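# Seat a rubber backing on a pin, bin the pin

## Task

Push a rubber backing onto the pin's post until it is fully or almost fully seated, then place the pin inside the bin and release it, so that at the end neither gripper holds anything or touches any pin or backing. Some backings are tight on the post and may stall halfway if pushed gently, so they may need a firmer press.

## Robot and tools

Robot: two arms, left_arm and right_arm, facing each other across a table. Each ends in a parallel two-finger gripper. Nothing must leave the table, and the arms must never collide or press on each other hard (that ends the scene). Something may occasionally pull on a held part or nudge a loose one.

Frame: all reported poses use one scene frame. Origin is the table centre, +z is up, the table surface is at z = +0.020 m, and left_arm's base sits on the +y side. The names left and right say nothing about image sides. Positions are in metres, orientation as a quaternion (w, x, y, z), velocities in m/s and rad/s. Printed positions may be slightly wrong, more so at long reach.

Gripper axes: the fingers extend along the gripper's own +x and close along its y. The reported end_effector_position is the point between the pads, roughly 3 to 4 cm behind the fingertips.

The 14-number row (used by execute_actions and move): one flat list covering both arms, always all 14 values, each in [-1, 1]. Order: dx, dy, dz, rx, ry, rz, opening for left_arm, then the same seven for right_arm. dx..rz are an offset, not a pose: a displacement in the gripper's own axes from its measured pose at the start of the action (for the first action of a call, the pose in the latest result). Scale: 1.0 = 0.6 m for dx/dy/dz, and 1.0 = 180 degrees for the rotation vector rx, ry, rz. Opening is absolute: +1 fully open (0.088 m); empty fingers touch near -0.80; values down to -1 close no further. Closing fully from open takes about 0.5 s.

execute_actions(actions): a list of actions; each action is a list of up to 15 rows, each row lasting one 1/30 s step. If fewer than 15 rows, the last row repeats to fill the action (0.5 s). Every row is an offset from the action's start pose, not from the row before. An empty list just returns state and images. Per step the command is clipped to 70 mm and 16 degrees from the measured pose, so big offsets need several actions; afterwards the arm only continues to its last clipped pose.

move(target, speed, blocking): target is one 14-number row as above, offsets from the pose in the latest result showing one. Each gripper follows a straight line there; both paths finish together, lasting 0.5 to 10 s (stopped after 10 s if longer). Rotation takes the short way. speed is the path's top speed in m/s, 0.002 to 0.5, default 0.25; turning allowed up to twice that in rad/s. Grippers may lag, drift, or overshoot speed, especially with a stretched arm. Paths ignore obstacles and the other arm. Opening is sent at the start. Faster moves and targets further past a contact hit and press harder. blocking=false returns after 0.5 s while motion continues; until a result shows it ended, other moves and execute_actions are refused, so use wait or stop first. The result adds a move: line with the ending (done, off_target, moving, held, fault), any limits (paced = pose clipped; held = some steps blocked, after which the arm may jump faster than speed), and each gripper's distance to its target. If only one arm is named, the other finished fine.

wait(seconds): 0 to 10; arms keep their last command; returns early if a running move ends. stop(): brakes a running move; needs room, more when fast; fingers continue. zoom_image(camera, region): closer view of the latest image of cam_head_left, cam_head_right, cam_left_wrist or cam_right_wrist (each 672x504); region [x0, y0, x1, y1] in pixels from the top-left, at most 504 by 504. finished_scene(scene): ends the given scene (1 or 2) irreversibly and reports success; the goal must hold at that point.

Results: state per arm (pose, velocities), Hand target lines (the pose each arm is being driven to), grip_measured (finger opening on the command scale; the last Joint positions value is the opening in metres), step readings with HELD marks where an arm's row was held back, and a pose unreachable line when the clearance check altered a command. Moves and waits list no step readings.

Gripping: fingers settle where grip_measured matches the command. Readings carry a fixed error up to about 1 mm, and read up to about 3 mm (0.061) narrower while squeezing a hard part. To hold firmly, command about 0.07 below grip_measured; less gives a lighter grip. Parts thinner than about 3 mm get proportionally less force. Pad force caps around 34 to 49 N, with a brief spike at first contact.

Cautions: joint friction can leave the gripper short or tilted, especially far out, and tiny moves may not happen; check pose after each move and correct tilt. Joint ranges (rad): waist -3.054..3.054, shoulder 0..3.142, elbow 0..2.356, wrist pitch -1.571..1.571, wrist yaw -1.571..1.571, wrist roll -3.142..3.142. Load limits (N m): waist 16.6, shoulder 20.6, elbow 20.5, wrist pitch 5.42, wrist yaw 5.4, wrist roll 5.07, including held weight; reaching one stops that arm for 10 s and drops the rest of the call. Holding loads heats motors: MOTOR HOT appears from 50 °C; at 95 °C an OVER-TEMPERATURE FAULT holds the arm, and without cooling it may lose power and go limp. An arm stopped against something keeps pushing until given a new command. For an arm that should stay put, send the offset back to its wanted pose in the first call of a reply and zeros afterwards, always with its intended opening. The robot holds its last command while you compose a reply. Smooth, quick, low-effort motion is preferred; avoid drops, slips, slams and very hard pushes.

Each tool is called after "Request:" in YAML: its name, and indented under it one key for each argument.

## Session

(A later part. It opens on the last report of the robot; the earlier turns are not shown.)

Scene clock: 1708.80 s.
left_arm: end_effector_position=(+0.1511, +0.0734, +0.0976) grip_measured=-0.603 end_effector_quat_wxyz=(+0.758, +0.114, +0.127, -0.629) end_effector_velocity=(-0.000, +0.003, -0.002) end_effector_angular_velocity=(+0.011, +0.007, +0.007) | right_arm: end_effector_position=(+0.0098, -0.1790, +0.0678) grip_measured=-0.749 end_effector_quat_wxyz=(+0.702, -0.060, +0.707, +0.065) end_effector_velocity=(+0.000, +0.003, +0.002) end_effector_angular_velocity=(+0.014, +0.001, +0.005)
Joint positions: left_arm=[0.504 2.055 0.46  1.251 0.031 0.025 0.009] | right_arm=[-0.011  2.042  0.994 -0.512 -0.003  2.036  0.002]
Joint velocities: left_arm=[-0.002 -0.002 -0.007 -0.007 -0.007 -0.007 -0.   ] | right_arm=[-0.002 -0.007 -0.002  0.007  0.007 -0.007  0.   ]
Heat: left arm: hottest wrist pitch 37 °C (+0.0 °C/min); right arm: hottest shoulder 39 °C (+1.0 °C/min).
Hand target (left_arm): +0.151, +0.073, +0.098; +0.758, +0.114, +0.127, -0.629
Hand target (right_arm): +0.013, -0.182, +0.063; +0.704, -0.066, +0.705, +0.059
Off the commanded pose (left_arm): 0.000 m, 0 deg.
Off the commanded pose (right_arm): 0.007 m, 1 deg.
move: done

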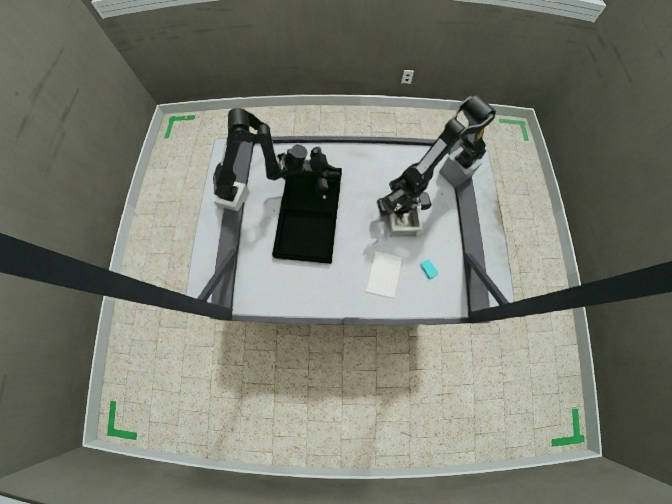

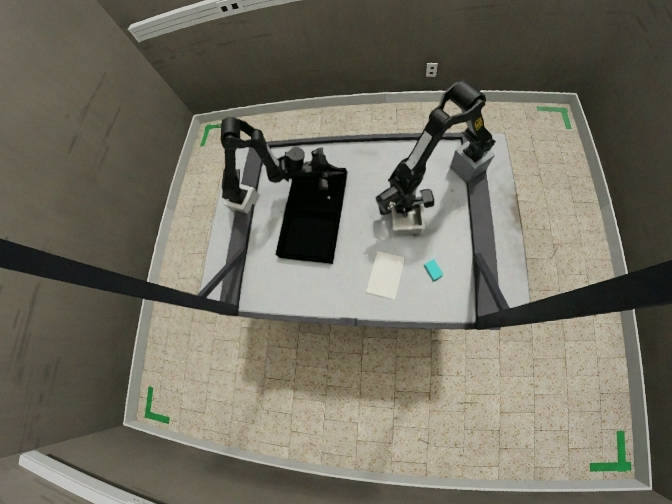

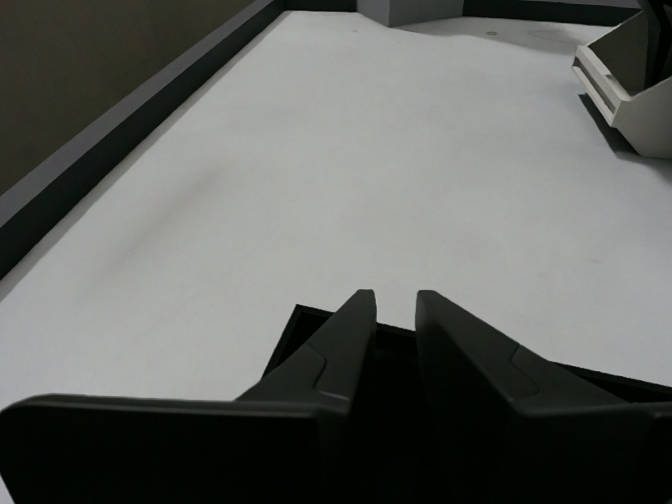

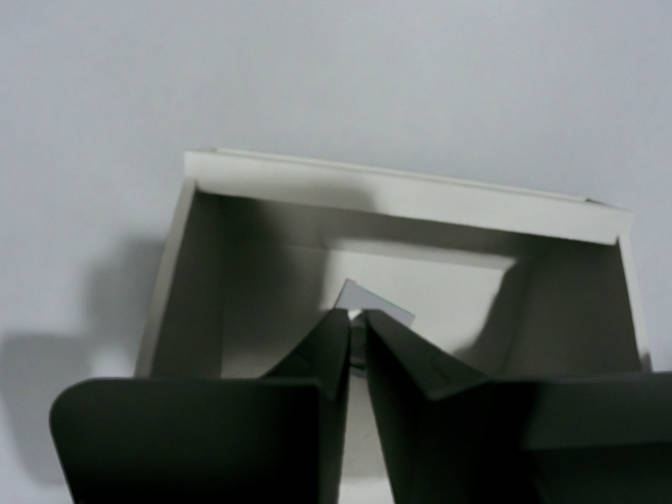

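Nearly on the floor. Release, then lift out.

Request:
execute_actions:
  actions:
    - [[0,0,0,0,0,0,-0.6, 0,0,0,0,0,0,-0.55]]

Request:
move:
  target: [0,0,0,0,0,0,-0.6, -0.15,0,0,0,0,0,-0.55]
  speed: 0.1

Scene clock: 1713.87 s.
left_arm: end_effector_position=(+0.1511, +0.0734, +0.0976) grip_measured=-0.603 end_effector_quat_wxyz=(+0.758, +0.114, +0.127, -0.629) end_effector_velocity=(+0.001, +0.004, -0.005) end_effector_angular_velocity=(+0.025, +0.010, +0.012) | right_arm: end_effector_position=(+0.0101, -0.1805, +0.0678) grip_measured=-0.554 end_effector_quat_wxyz=(+0.702, -0.063, +0.706, +0.064) end_effector_velocity=(+0.005, -0.003, +0.000) end_effector_angular_velocity=(-0.013, -0.019, +0.005)
Joint positions: left_arm=[0.504 2.055 0.46  1.251 0.031 0.025 0.009] | right_arm=[-0.009  2.042  0.994 -0.519 -0.004  2.036  0.012]
Joint velocities: left_arm=[ 0.002 -0.002 -0.007 -0.022 -0.007 -0.007 -0.   ] | right_arm=[-0.002 -0.002 -0.002 -0.022  0.007 -0.007  0.001]
Heat: left arm: hottest wrist pitch 37 °C (+0.0 °C/min); right arm: hottest shoulder 39 °C (+0.0 °C/min).
Hand target (left_arm): +0.151, +0.073, +0.098; +0.758, +0.114, +0.127, -0.629
Hand target (right_arm): +0.010, -0.179, +0.068; +0.702, -0.060, +0.707, +0.065
Off the commanded pose (left_arm): 0.000 m, 0 deg.
Off the commanded pose (right_arm): 0.002 m, 0 deg.
Step readings (end_effector_position):
0: left_arm (+0.1511, +0.0734, +0.0976) | right_arm (+0.0098, -0.1790, +0.0678)
1: left_arm (+0.1511, +0.0734, +0.0976) | right_arm (+0.0098, -0.1790, +0.0678)
2: left_arm (+0.1511, +0.0734, +0.0976) | right_arm (+0.0098, -0.1790, +0.0678)
4: left_arm (+0.1511, +0.0734, +0.0976) | right_arm (+0.0098, -0.1792, +0.0678)
8: left_arm (+0.1511, +0.0734, +0.0976) | right_arm (+0.0100, -0.1803, +0.0678)
15: end_effector_position above

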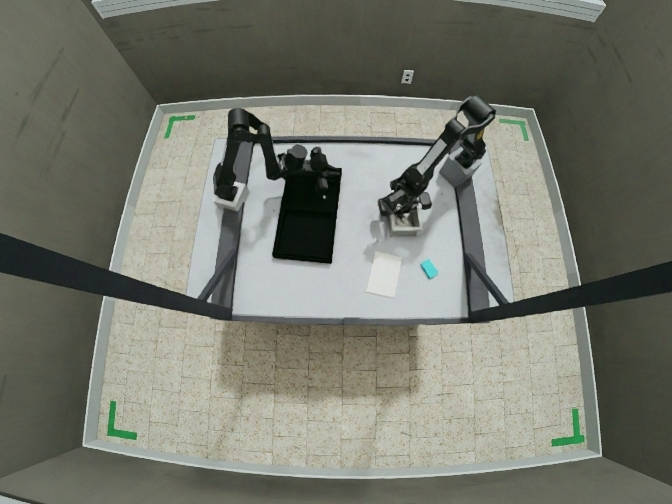

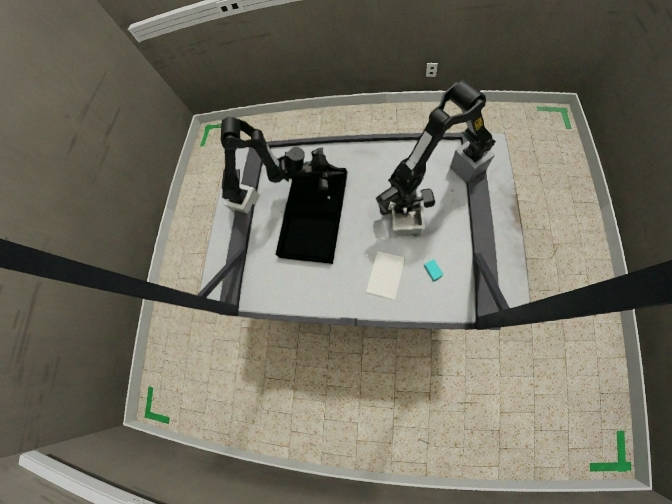

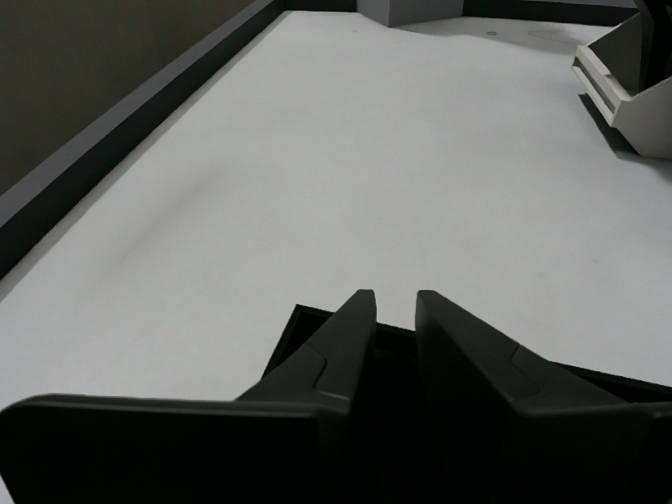

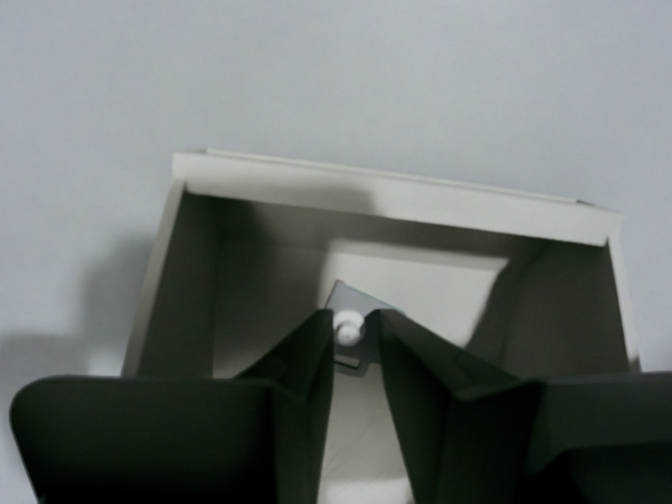

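Scene clock: 1715.17 s.
left_arm: end_effector_position=(+0.1511, +0.0734, +0.0976) grip_measured=-0.603 end_effector_quat_wxyz=(+0.758, +0.114, +0.127, -0.629) end_effector_velocity=(-0.002, +0.002, -0.002) end_effector_angular_velocity=(+0.014, -0.007, -0.003) | right_arm: end_effector_position=(+0.0117, -0.1827, +0.1542) grip_measured=-0.552 end_effector_quat_wxyz=(+0.704, -0.065, +0.705, +0.061) end_effector_velocity=(+0.002, +0.001, +0.001) end_effector_angular_velocity=(+0.002, -0.007, -0.010)
Joint positions: left_arm=[0.504 2.055 0.46  1.251 0.031 0.025 0.009] | right_arm=[-0.009  1.835  1.119 -0.859 -0.004  2.036  0.012]
Joint velocities: left_arm=[-0.007 -0.002 -0.007 -0.007 -0.007  0.007  0.   ] | right_arm=[-0.002 -0.002  0.002 -0.007  0.007  0.007 -0.   ]
Heat: left arm: hottest wrist pitch 37 °C (+0.0 °C/min); right arm: hottest shoulder 39 °C (+0.0 °C/min).
Hand target (left_arm): +0.151, +0.073, +0.098; +0.758, +0.114, +0.127, -0.629
Hand target (right_arm): +0.011, -0.181, +0.158; +0.702, -0.063, +0.706, +0.064
Off the commanded pose (left_arm): 0.000 m, 0 deg.
Off the commanded pose (right_arm): 0.004 m, 0 deg.
move: done

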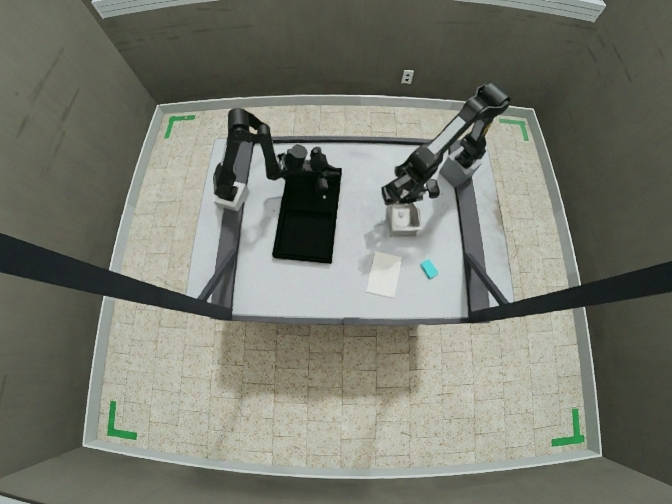

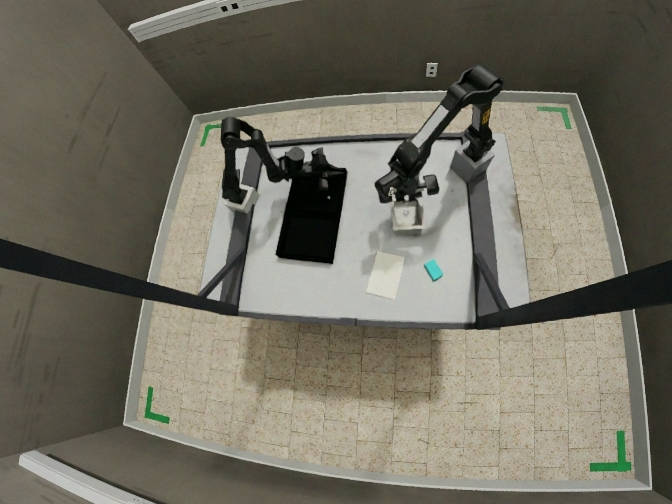

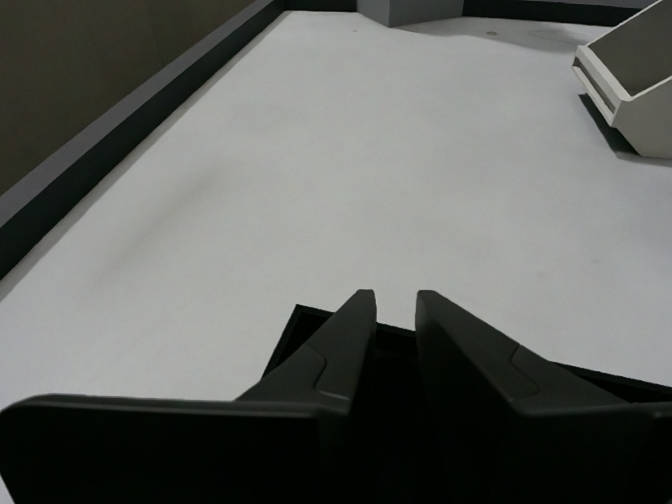

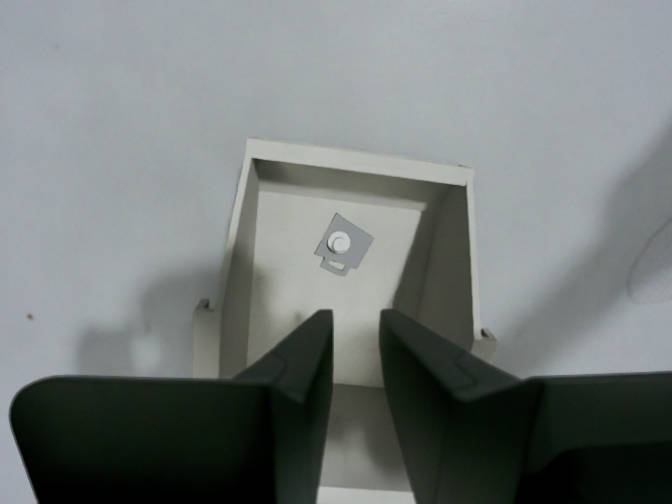

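Request:
zoom_image:
  camera: "cam_right_wrist"
  region: [300, 200, 390, 290]

Region (300, 200, 390, 290) of cam_right_wrist's 672x504 image, scaled by 5.600, with more detail than that image has.

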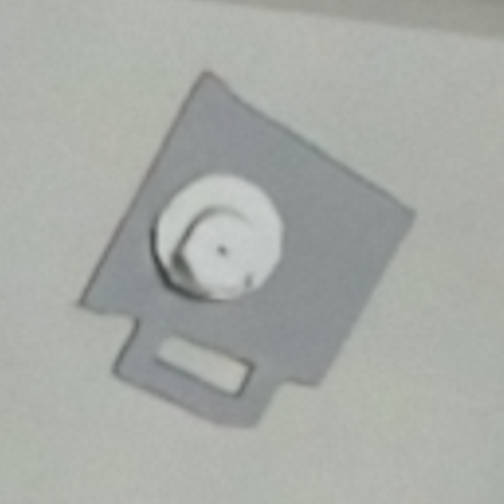

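Request:
zoom_image:
  camera: "cam_right_wrist"
  region: [320, 225, 360, 262]

Region (320, 225, 360, 262) of cam_right_wrist's 672x504 image, scaled by 12.600, with more detail than that image has; it fills the top 466 rows of this view, and the rest is white.

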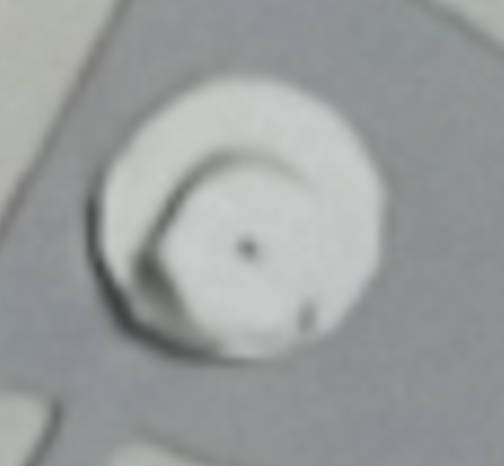

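Request:
move:
  target: [0,0,0,0,0,0,-0.6, 0.1237,0.0023,0.0016,0,-0.0019,-0.0037,-0.62]
  speed: 0.07

Request:
zoom_image:
  camera: "cam_right_wrist"
  region: [290, 230, 430, 360]

Scene clock: 1836.57 s.
left_arm: end_effector_position=(+0.1511, +0.0734, +0.0976) grip_measured=-0.603 end_effector_quat_wxyz=(+0.758, +0.114, +0.127, -0.629) end_effector_velocity=(-0.000, +0.001, -0.003) end_effector_angular_velocity=(+0.011, +0.007, +0.007) | right_arm: end_effector_position=(+0.0094, -0.1785, +0.0852) grip_measured=-0.618 end_effector_quat_wxyz=(+0.704, -0.065, +0.705, +0.062) end_effector_velocity=(+0.005, +0.001, +0.000) end_effector_angular_velocity=(+0.007, -0.022, +0.005)
Joint positions: left_arm=[0.504 2.055 0.46  1.251 0.031 0.025 0.009] | right_arm=[-0.011  2.004  1.026 -0.596 -0.004  2.034  0.009]
Joint velocities: left_arm=[-0.002  0.002 -0.002 -0.007 -0.007 -0.007 -0.   ] | right_arm=[-0.002 -0.002 -0.002 -0.007  0.022 -0.007 -0.   ]
Heat: left arm: hottest wrist pitch 38 °C (+0.0 °C/min); right arm: hottest shoulder 43 °C (+1.0 °C/min).
Hand target (left_arm): +0.151, +0.073, +0.098; +0.758, +0.114, +0.127, -0.629
Hand target (right_arm): +0.012, -0.181, +0.080; +0.706, -0.069, +0.702, +0.057
Off the commanded pose (left_arm): 0.000 m, 0 deg.
Off the commanded pose (right_arm): 0.007 m, 1 deg.
move: done

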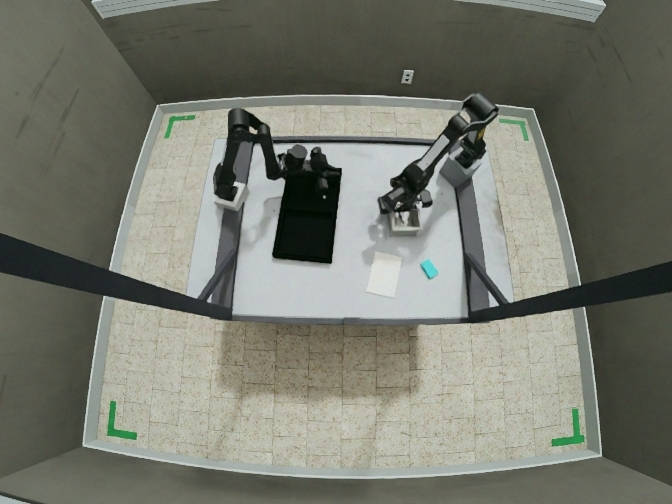

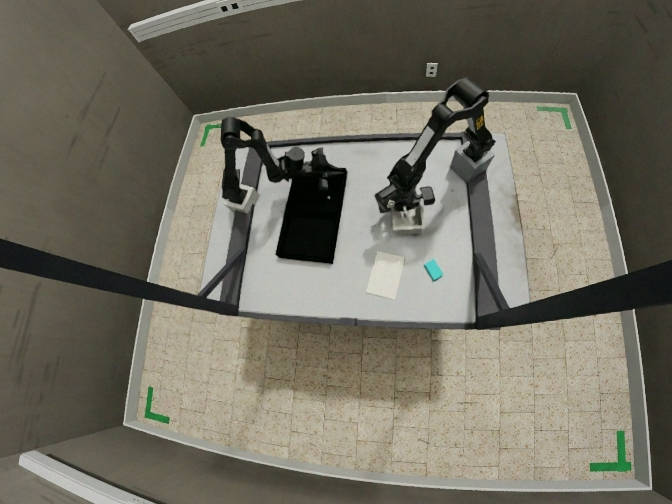

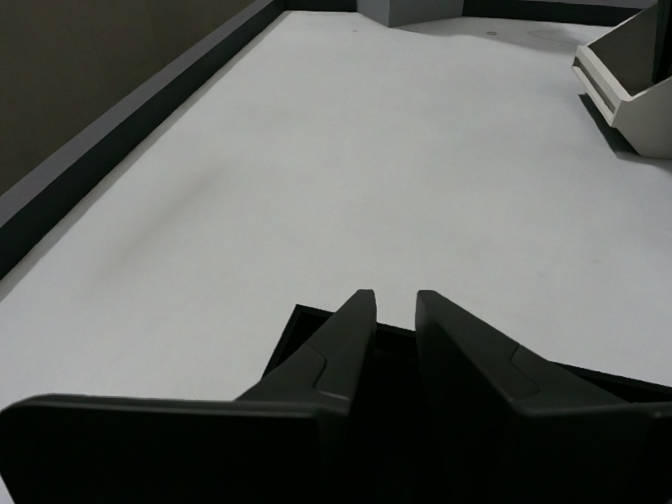

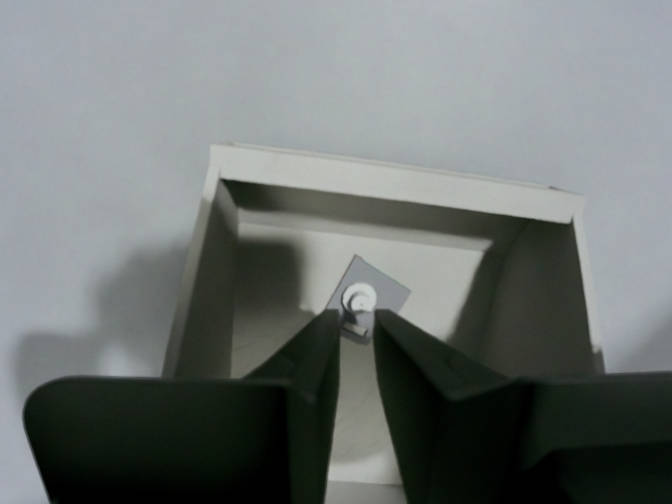

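Region (290, 230, 430, 360) of cam_right_wrist's 672x504 image, scaled by 3.600, with more detail than that image has; it fills the top 468 rows of this view, and the rest is white.

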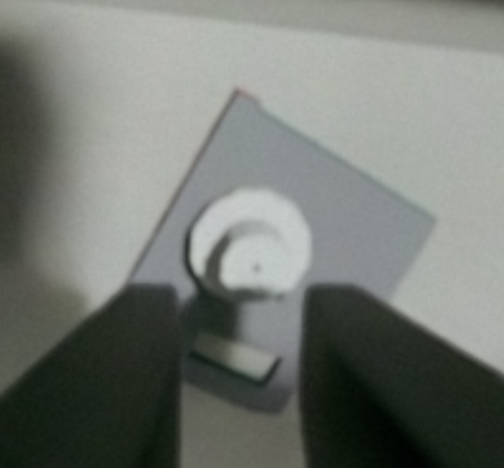

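Request:
move:
  target: [0,0,0,0,0,0,-0.6, 0.0237,-0.0088,0.0048,0,-0.0025,-0.005,-0.62]
  speed: 0.025

Request:
zoom_image:
  camera: "cam_right_wrist"
  region: [290, 230, 430, 360]

Scene clock: 1855.20 s.
left_arm: end_effector_position=(+0.1511, +0.0734, +0.0976) grip_measured=-0.603 end_effector_quat_wxyz=(+0.758, +0.114, +0.127, -0.629) end_effector_velocity=(-0.002, +0.001, -0.001) end_effector_angular_velocity=(+0.006, +0.006, +0.002) | right_arm: end_effector_position=(+0.0106, -0.1801, +0.0758) grip_measured=-0.618 end_effector_quat_wxyz=(+0.704, -0.065, +0.705, +0.061) end_effector_velocity=(-0.000, -0.000, +0.001) end_effector_angular_velocity=(+0.001, +0.010, +0.019)
Joint positions: left_arm=[0.504 2.055 0.46  1.251 0.031 0.025 0.009] | right_arm=[-0.011  2.025  1.01  -0.561 -0.004  2.034  0.009]
Joint velocities: left_arm=[-0.007 -0.002 -0.002 -0.007 -0.007 -0.007 -0.   ] | right_arm=[-0.002 -0.007 -0.007  0.007 -0.007 -0.022 -0.   ]
Heat: left arm: hottest wrist pitch 38 °C (+0.0 °C/min); right arm: hottest shoulder 41 °C (-1.0 °C/min).
Hand target (left_arm): +0.151, +0.073, +0.098; +0.758, +0.114, +0.127, -0.629
Hand target (right_arm): +0.013, -0.183, +0.071; +0.707, -0.070, +0.702, +0.056
Off the commanded pose (left_arm): 0.000 m, 0 deg.
Off the commanded pose (right_arm): 0.006 m, 1 deg.
move: done

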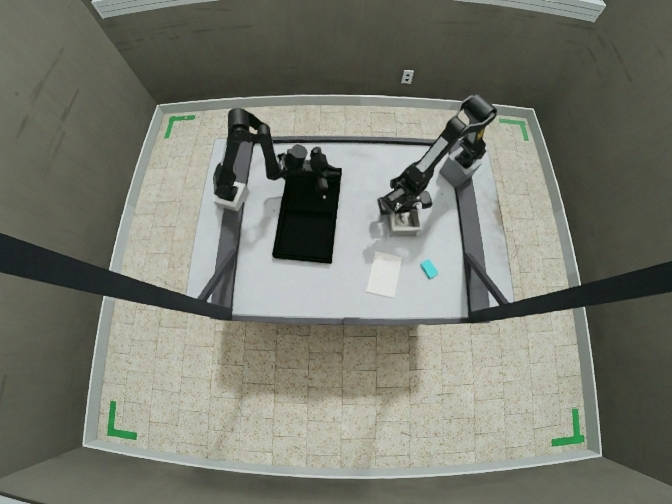

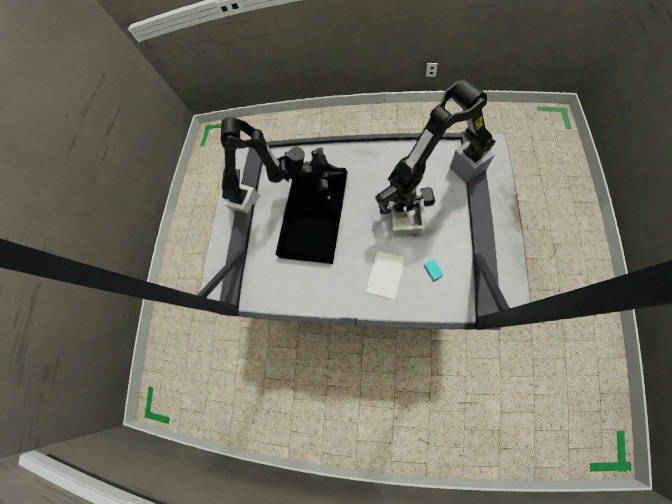

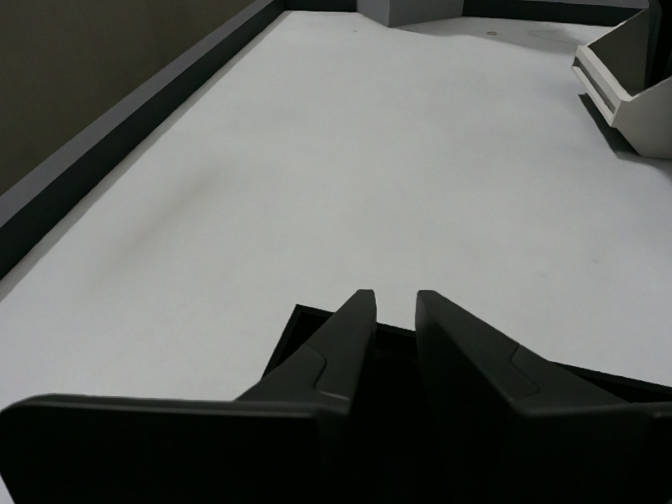

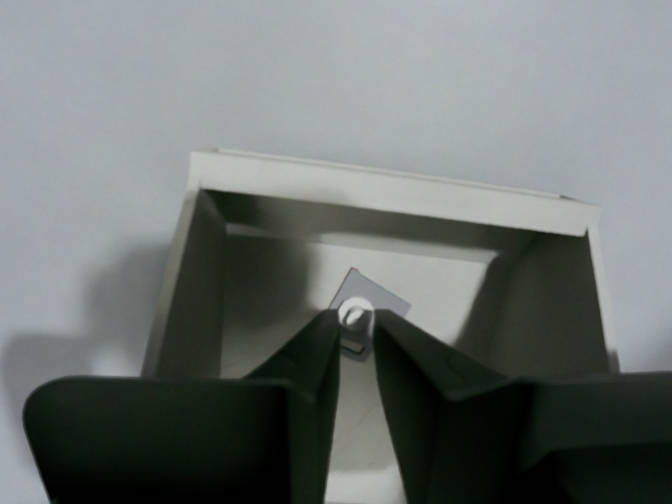

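Region (290, 230, 430, 360) of cam_right_wrist's 672x504 image, scaled by 3.600, with more detail than that image has; it fills the top 468 rows of this view, and the rest is white.

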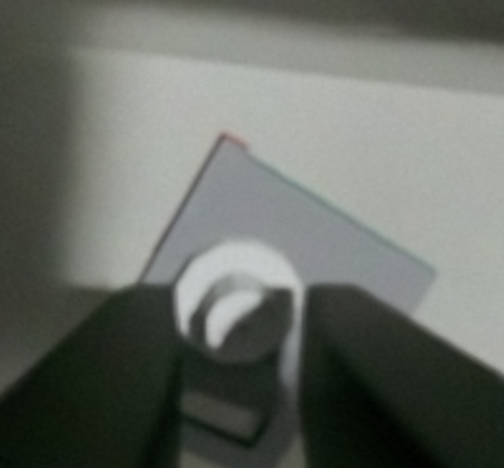

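Request:
move:
  target: [0,0,0,0,0,0,-0.6, 0.0213,-0.006,0.0035,0,-0.0022,-0.0045,-0.62]
  speed: 0.02

Request:
execute_actions:
  actions:
    - [[0,0,0,0,0,0,-0.6, 0,0,0,0,0,0,-0.68],[0,0,0,0,0,0,-0.6, 0,0,0,0,0,0,-0.70],[0,0,0,0,0,0,-0.6, 0,0,0,0,0,0,-0.72],[0,0,0,0,0,0,-0.6, 0,0,0,0,0,0,-0.74],[0,0,0,0,0,0,-0.6, 0,0,0,0,0,0,-0.76]]

Request:
zoom_image:
  camera: "cam_right_wrist"
  region: [290, 230, 430, 360]

Scene clock: 1863.70 s.
left_arm: end_effector_position=(+0.1511, +0.0734, +0.0976) grip_measured=-0.603 end_effector_quat_wxyz=(+0.758, +0.114, +0.127, -0.629) end_effector_velocity=(+0.002, +0.002, -0.001) end_effector_angular_velocity=(+0.010, -0.012, +0.016) | right_arm: end_effector_position=(+0.0100, -0.1792, +0.0702) grip_measured=-0.618 end_effector_quat_wxyz=(+0.703, -0.064, +0.706, +0.063) end_effector_velocity=(-0.001, -0.002, -0.001) end_effector_angular_velocity=(-0.011, +0.019, +0.005)
Joint positions: left_arm=[0.504 2.055 0.46  1.251 0.031 0.025 0.009] | right_arm=[-0.011  2.041  1.004 -0.534 -0.004  2.034  0.009]
Joint velocities: left_arm=[-0.002 -0.002 -0.002 -0.007 -0.022  0.007 -0.   ] | right_arm=[-0.002 -0.002 -0.007  0.007 -0.022 -0.007 -0.   ]
Heat: left arm: hottest wrist pitch 38 °C (+0.0 °C/min); right arm: hottest shoulder 40 °C (-3.0 °C/min).
Hand target (left_arm): +0.151, +0.073, +0.098; +0.758, +0.114, +0.127, -0.629
Hand target (right_arm): +0.013, -0.183, +0.063; +0.707, -0.070, +0.702, +0.056
Off the commanded pose (left_arm): 0.000 m, 0 deg.
Off the commanded pose (right_arm): 0.009 m, 1 deg.
move: off_target (right_arm)

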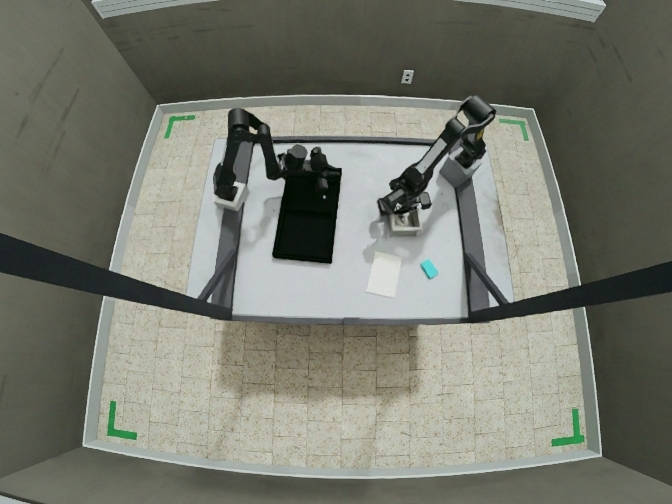

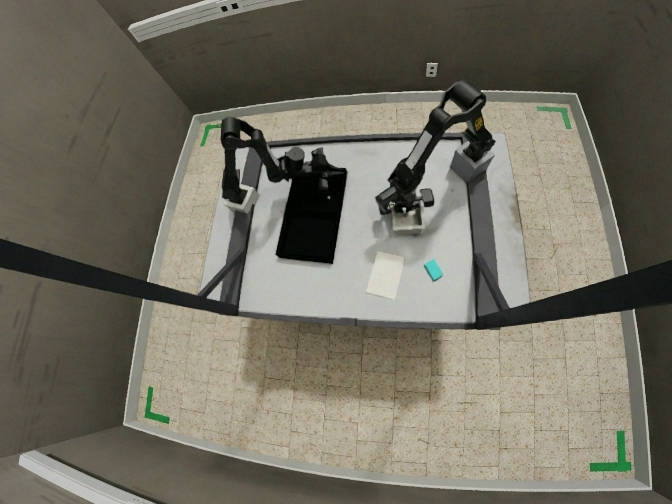

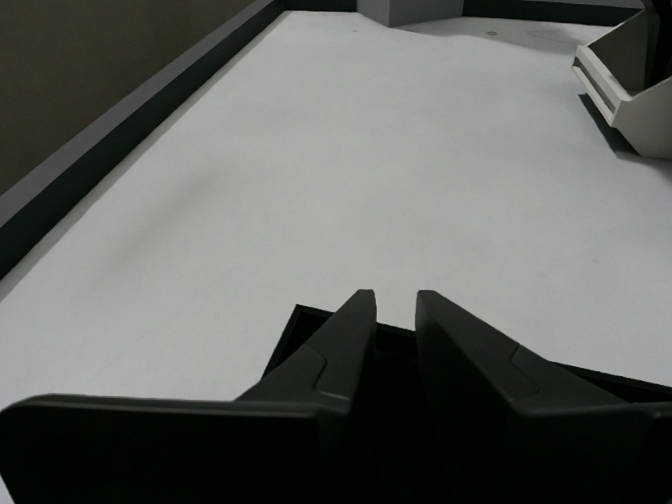

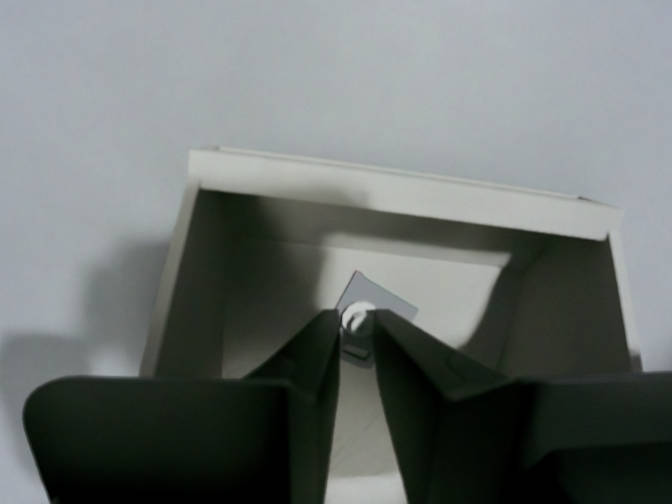

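Scene clock: 1864.20 s.
left_arm: end_effector_position=(+0.1511, +0.0734, +0.0976) grip_measured=-0.603 end_effector_quat_wxyz=(+0.758, +0.114, +0.127, -0.629) end_effector_velocity=(-0.003, +0.002, -0.004) end_effector_angular_velocity=(+0.020, +0.014, -0.007) | right_arm: end_effector_position=(+0.0098, -0.1790, +0.0702) grip_measured=-0.750 end_effector_quat_wxyz=(+0.703, -0.063, +0.706, +0.063) end_effector_velocity=(-0.000, -0.000, +0.001) end_effector_angular_velocity=(-0.006, +0.004, +0.020)
Joint positions: left_arm=[0.504 2.055 0.46  1.251 0.031 0.025 0.009] | right_arm=[-0.011  2.041  1.004 -0.533 -0.004  2.034  0.002]
Joint velocities: left_arm=[-0.002 -0.002 -0.002 -0.022  0.007 -0.007 -0.   ] | right_arm=[-0.002 -0.002  0.002 -0.007 -0.007 -0.022 -0.001]
Heat: left arm: hottest wrist pitch 38 °C (+0.0 °C/min); right arm: hottest shoulder 40 °C (-3.0 °C/min).
Hand target (left_arm): +0.151, +0.073, +0.098; +0.758, +0.114, +0.127, -0.629
Hand target (right_arm): +0.010, -0.179, +0.070; +0.703, -0.064, +0.706, +0.063
Off the commanded pose (left_arm): 0.000 m, 0 deg.
Off the commanded pose (right_arm): 0.000 m, 0 deg.
Step readings (end_effector_position):
0: left_arm (+0.1511, +0.0734, +0.0976) | right_arm (+0.0100, -0.1792, +0.0702)
1: left_arm (+0.1511, +0.0734, +0.0976) | right_arm (+0.0099, -0.1791, +0.0702)
2: left_arm (+0.1511, +0.0734, +0.0976) | right_arm (+0.0098, -0.1790, +0.0702)
4: left_arm (+0.1511, +0.0734, +0.0976) | right_arm (+0.0098, -0.1790, +0.0702)
8: left_arm (+0.1511, +0.0734, +0.0976) | right_arm (+0.0098, -0.1790, +0.0702)
15: end_effector_position above

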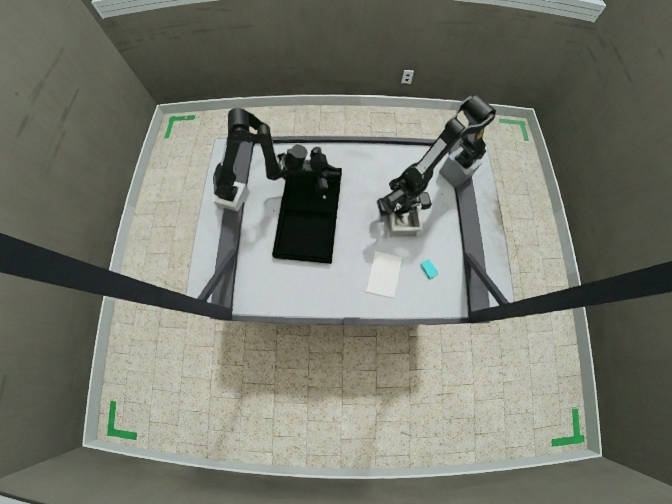

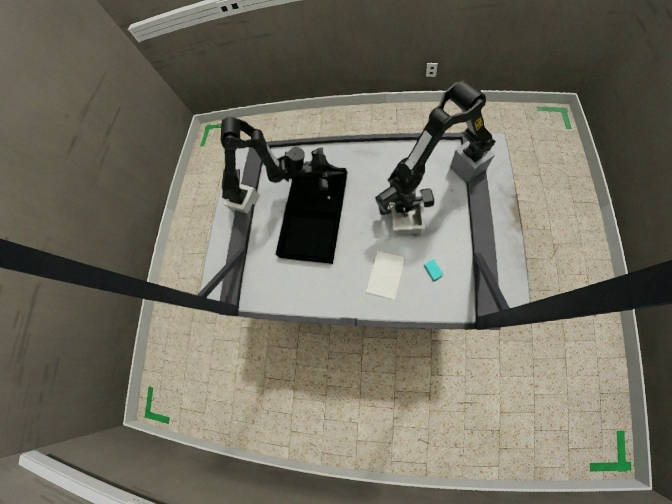

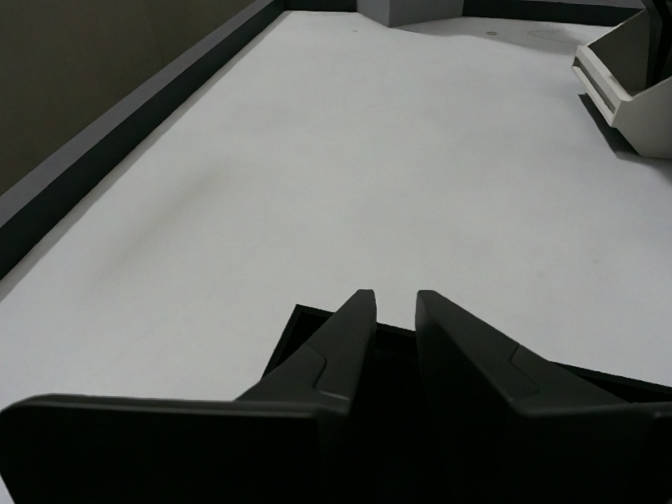

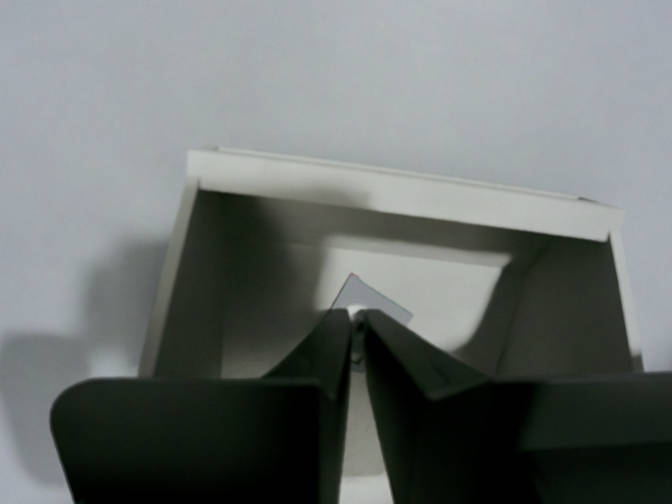

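Region (290, 230, 430, 360) of cam_right_wrist's 672x504 image, scaled by 3.600, with more detail than that image has; it fills the top 468 rows of this view, and the rest is white.

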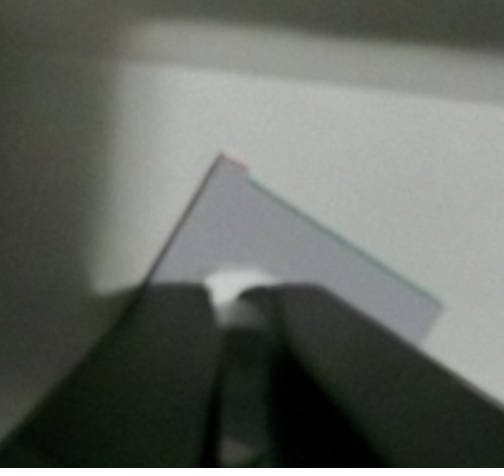

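Request:
move:
  target: [0,0,0,0,0,0,-0.6, 0.0125,-0.0065,0.0045,0,-0.0025,-0.0055,-0.67]
  speed: 0.012

Request:
execute_actions:
  actions:
    - [[0,0,0,0,0,0,-0.6, 0,0,0,0,0,0,-0.70],[0,0,0,0,0,0,-0.6, 0,0,0,0,0,0,-0.72],[0,0,0,0,0,0,-0.6, 0,0,0,0,0,0,-0.74],[0,0,0,0,0,0,-0.6, 0,0,0,0,0,0,-0.76]]

Request:
zoom_image:
  camera: "cam_right_wrist"
  region: [290, 230, 430, 360]

Scene clock: 1876.27 s.
left_arm: end_effector_position=(+0.1511, +0.0734, +0.0976) grip_measured=-0.603 end_effector_quat_wxyz=(+0.758, +0.114, +0.127, -0.629) end_effector_velocity=(+0.002, -0.000, +0.002) end_effector_angular_velocity=(-0.002, -0.001, +0.021) | right_arm: end_effector_position=(+0.0100, -0.1793, +0.0674) grip_measured=-0.672 end_effector_quat_wxyz=(+0.703, -0.064, +0.705, +0.062) end_effector_velocity=(+0.002, -0.004, +0.002) end_effector_angular_velocity=(-0.018, -0.004, +0.020)
Joint positions: left_arm=[0.504 2.055 0.46  1.251 0.031 0.025 0.009] | right_arm=[-0.011  2.049  1.003 -0.526 -0.004  2.034  0.006]
Joint velocities: left_arm=[-0.002 -0.007  0.002 -0.007 -0.022 -0.007 -0.   ] | right_arm=[-0.002 -0.007 -0.002 -0.022 -0.007 -0.022 -0.   ]
Heat: left arm: hottest wrist pitch 38 °C (+0.0 °C/min); right arm: hottest shoulder 41 °C (-2.0 °C/min).
Hand target (left_arm): +0.151, +0.073, +0.098; +0.758, +0.114, +0.127, -0.629
Hand target (right_arm): +0.013, -0.182, +0.063; +0.706, -0.069, +0.702, +0.057
Off the commanded pose (left_arm): 0.000 m, 0 deg.
Off the commanded pose (right_arm): 0.006 m, 1 deg.
move: done

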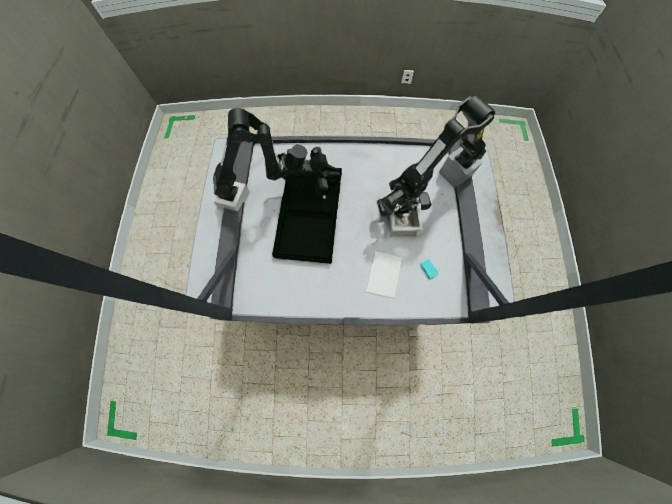

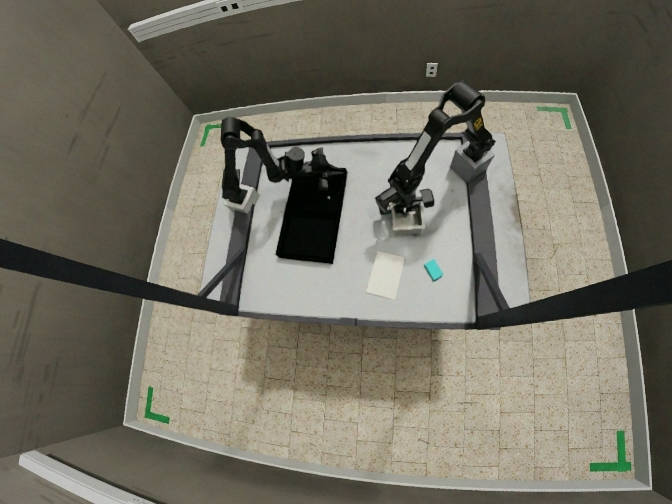

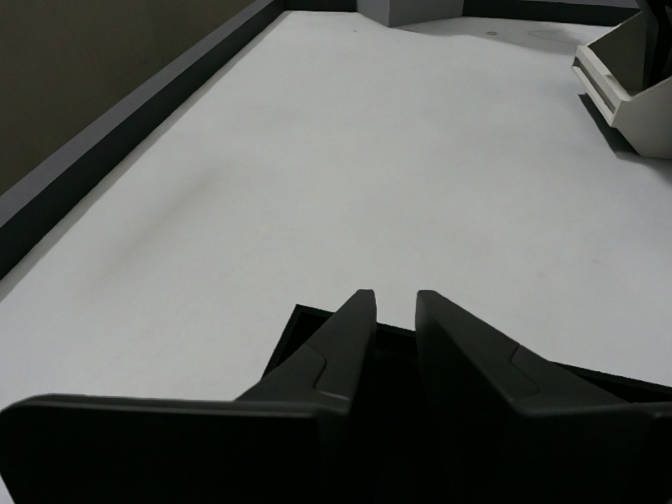

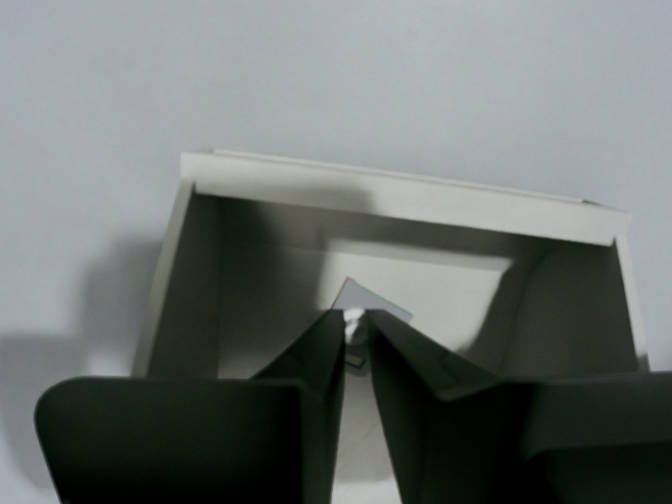

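Scene clock: 1876.77 s.
left_arm: end_effector_position=(+0.1511, +0.0734, +0.0976) grip_measured=-0.603 end_effector_quat_wxyz=(+0.758, +0.114, +0.127, -0.629) end_effector_velocity=(-0.000, +0.002, -0.004) end_effector_angular_velocity=(+0.021, +0.009, +0.007) | right_arm: end_effector_position=(+0.0100, -0.1793, +0.0674) grip_measured=-0.748 end_effector_quat_wxyz=(+0.703, -0.064, +0.705, +0.062) end_effector_velocity=(+0.004, -0.002, -0.001) end_effector_angular_velocity=(-0.005, -0.013, +0.005)
Joint positions: left_arm=[0.504 2.055 0.46  1.251 0.031 0.025 0.009] | right_arm=[-0.011  2.049  1.003 -0.526 -0.004  2.034  0.002]
Joint velocities: left_arm=[-0.002 -0.002 -0.002 -0.022 -0.007 -0.007 -0.   ] | right_arm=[-0.002 -0.002 -0.007 -0.007  0.007 -0.007 -0.   ]
Heat: left arm: hottest wrist pitch 38 °C (+0.0 °C/min); right arm: hottest shoulder 41 °C (-2.0 °C/min).
Hand target (left_arm): +0.151, +0.073, +0.098; +0.758, +0.114, +0.127, -0.629
Hand target (right_arm): +0.010, -0.179, +0.067; +0.703, -0.064, +0.705, +0.062
Off the commanded pose (left_arm): 0.000 m, 0 deg.
Off the commanded pose (right_arm): 0.000 m, 0 deg.
Step readings (end_effector_position):
0: left_arm (+0.1511, +0.0734, +0.0976) | right_arm (+0.0100, -0.1793, +0.0674)
1: left_arm (+0.1511, +0.0734, +0.0976) | right_arm (+0.0100, -0.1793, +0.0674)
2: left_arm (+0.1511, +0.0734, +0.0976) | right_arm (+0.0100, -0.1793, +0.0674)
4: left_arm (+0.1511, +0.0734, +0.0976) | right_arm (+0.0100, -0.1793, +0.0674)
8: left_arm (+0.1511, +0.0734, +0.0976) | right_arm (+0.0100, -0.1793, +0.0674)
15: end_effector_position above

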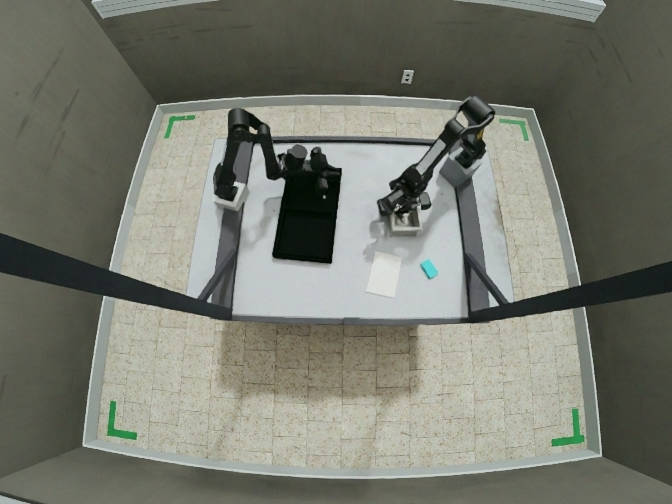

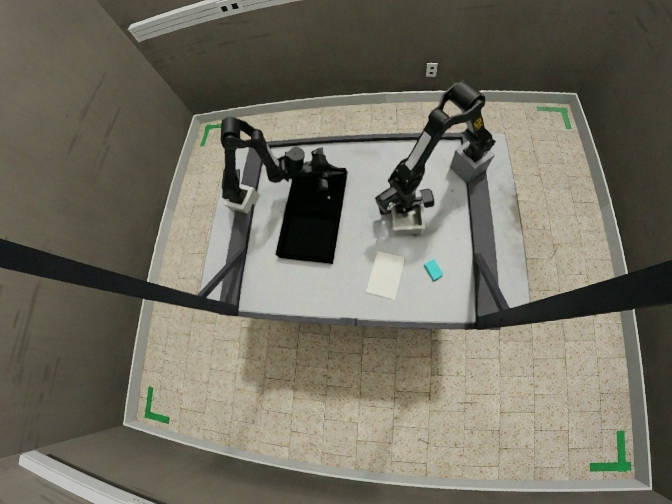

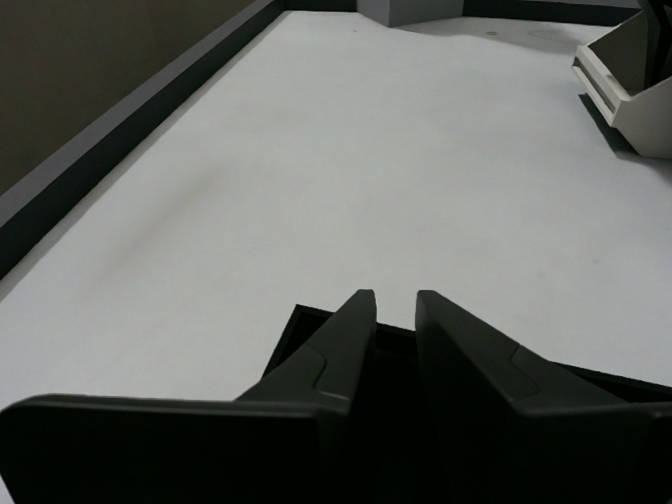

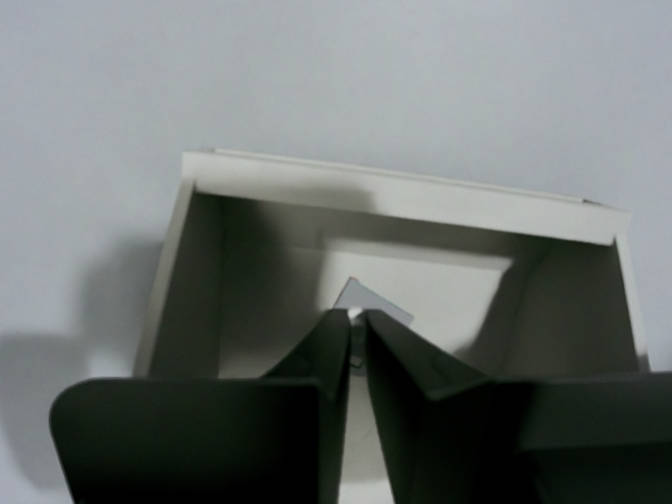

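Region (290, 230, 430, 360) of cam_right_wrist's 672x504 image, scaled by 3.600, with more detail than that image has; it fills the top 468 rows of this view, and the rest is white.

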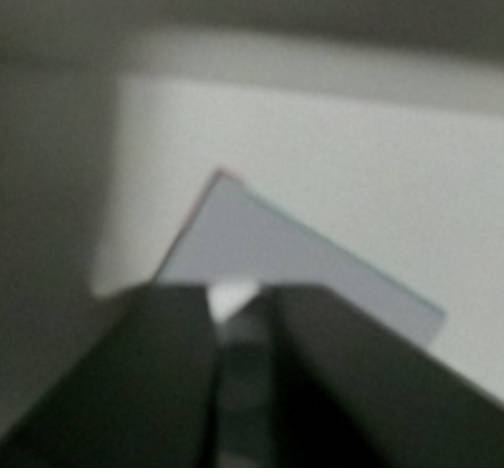

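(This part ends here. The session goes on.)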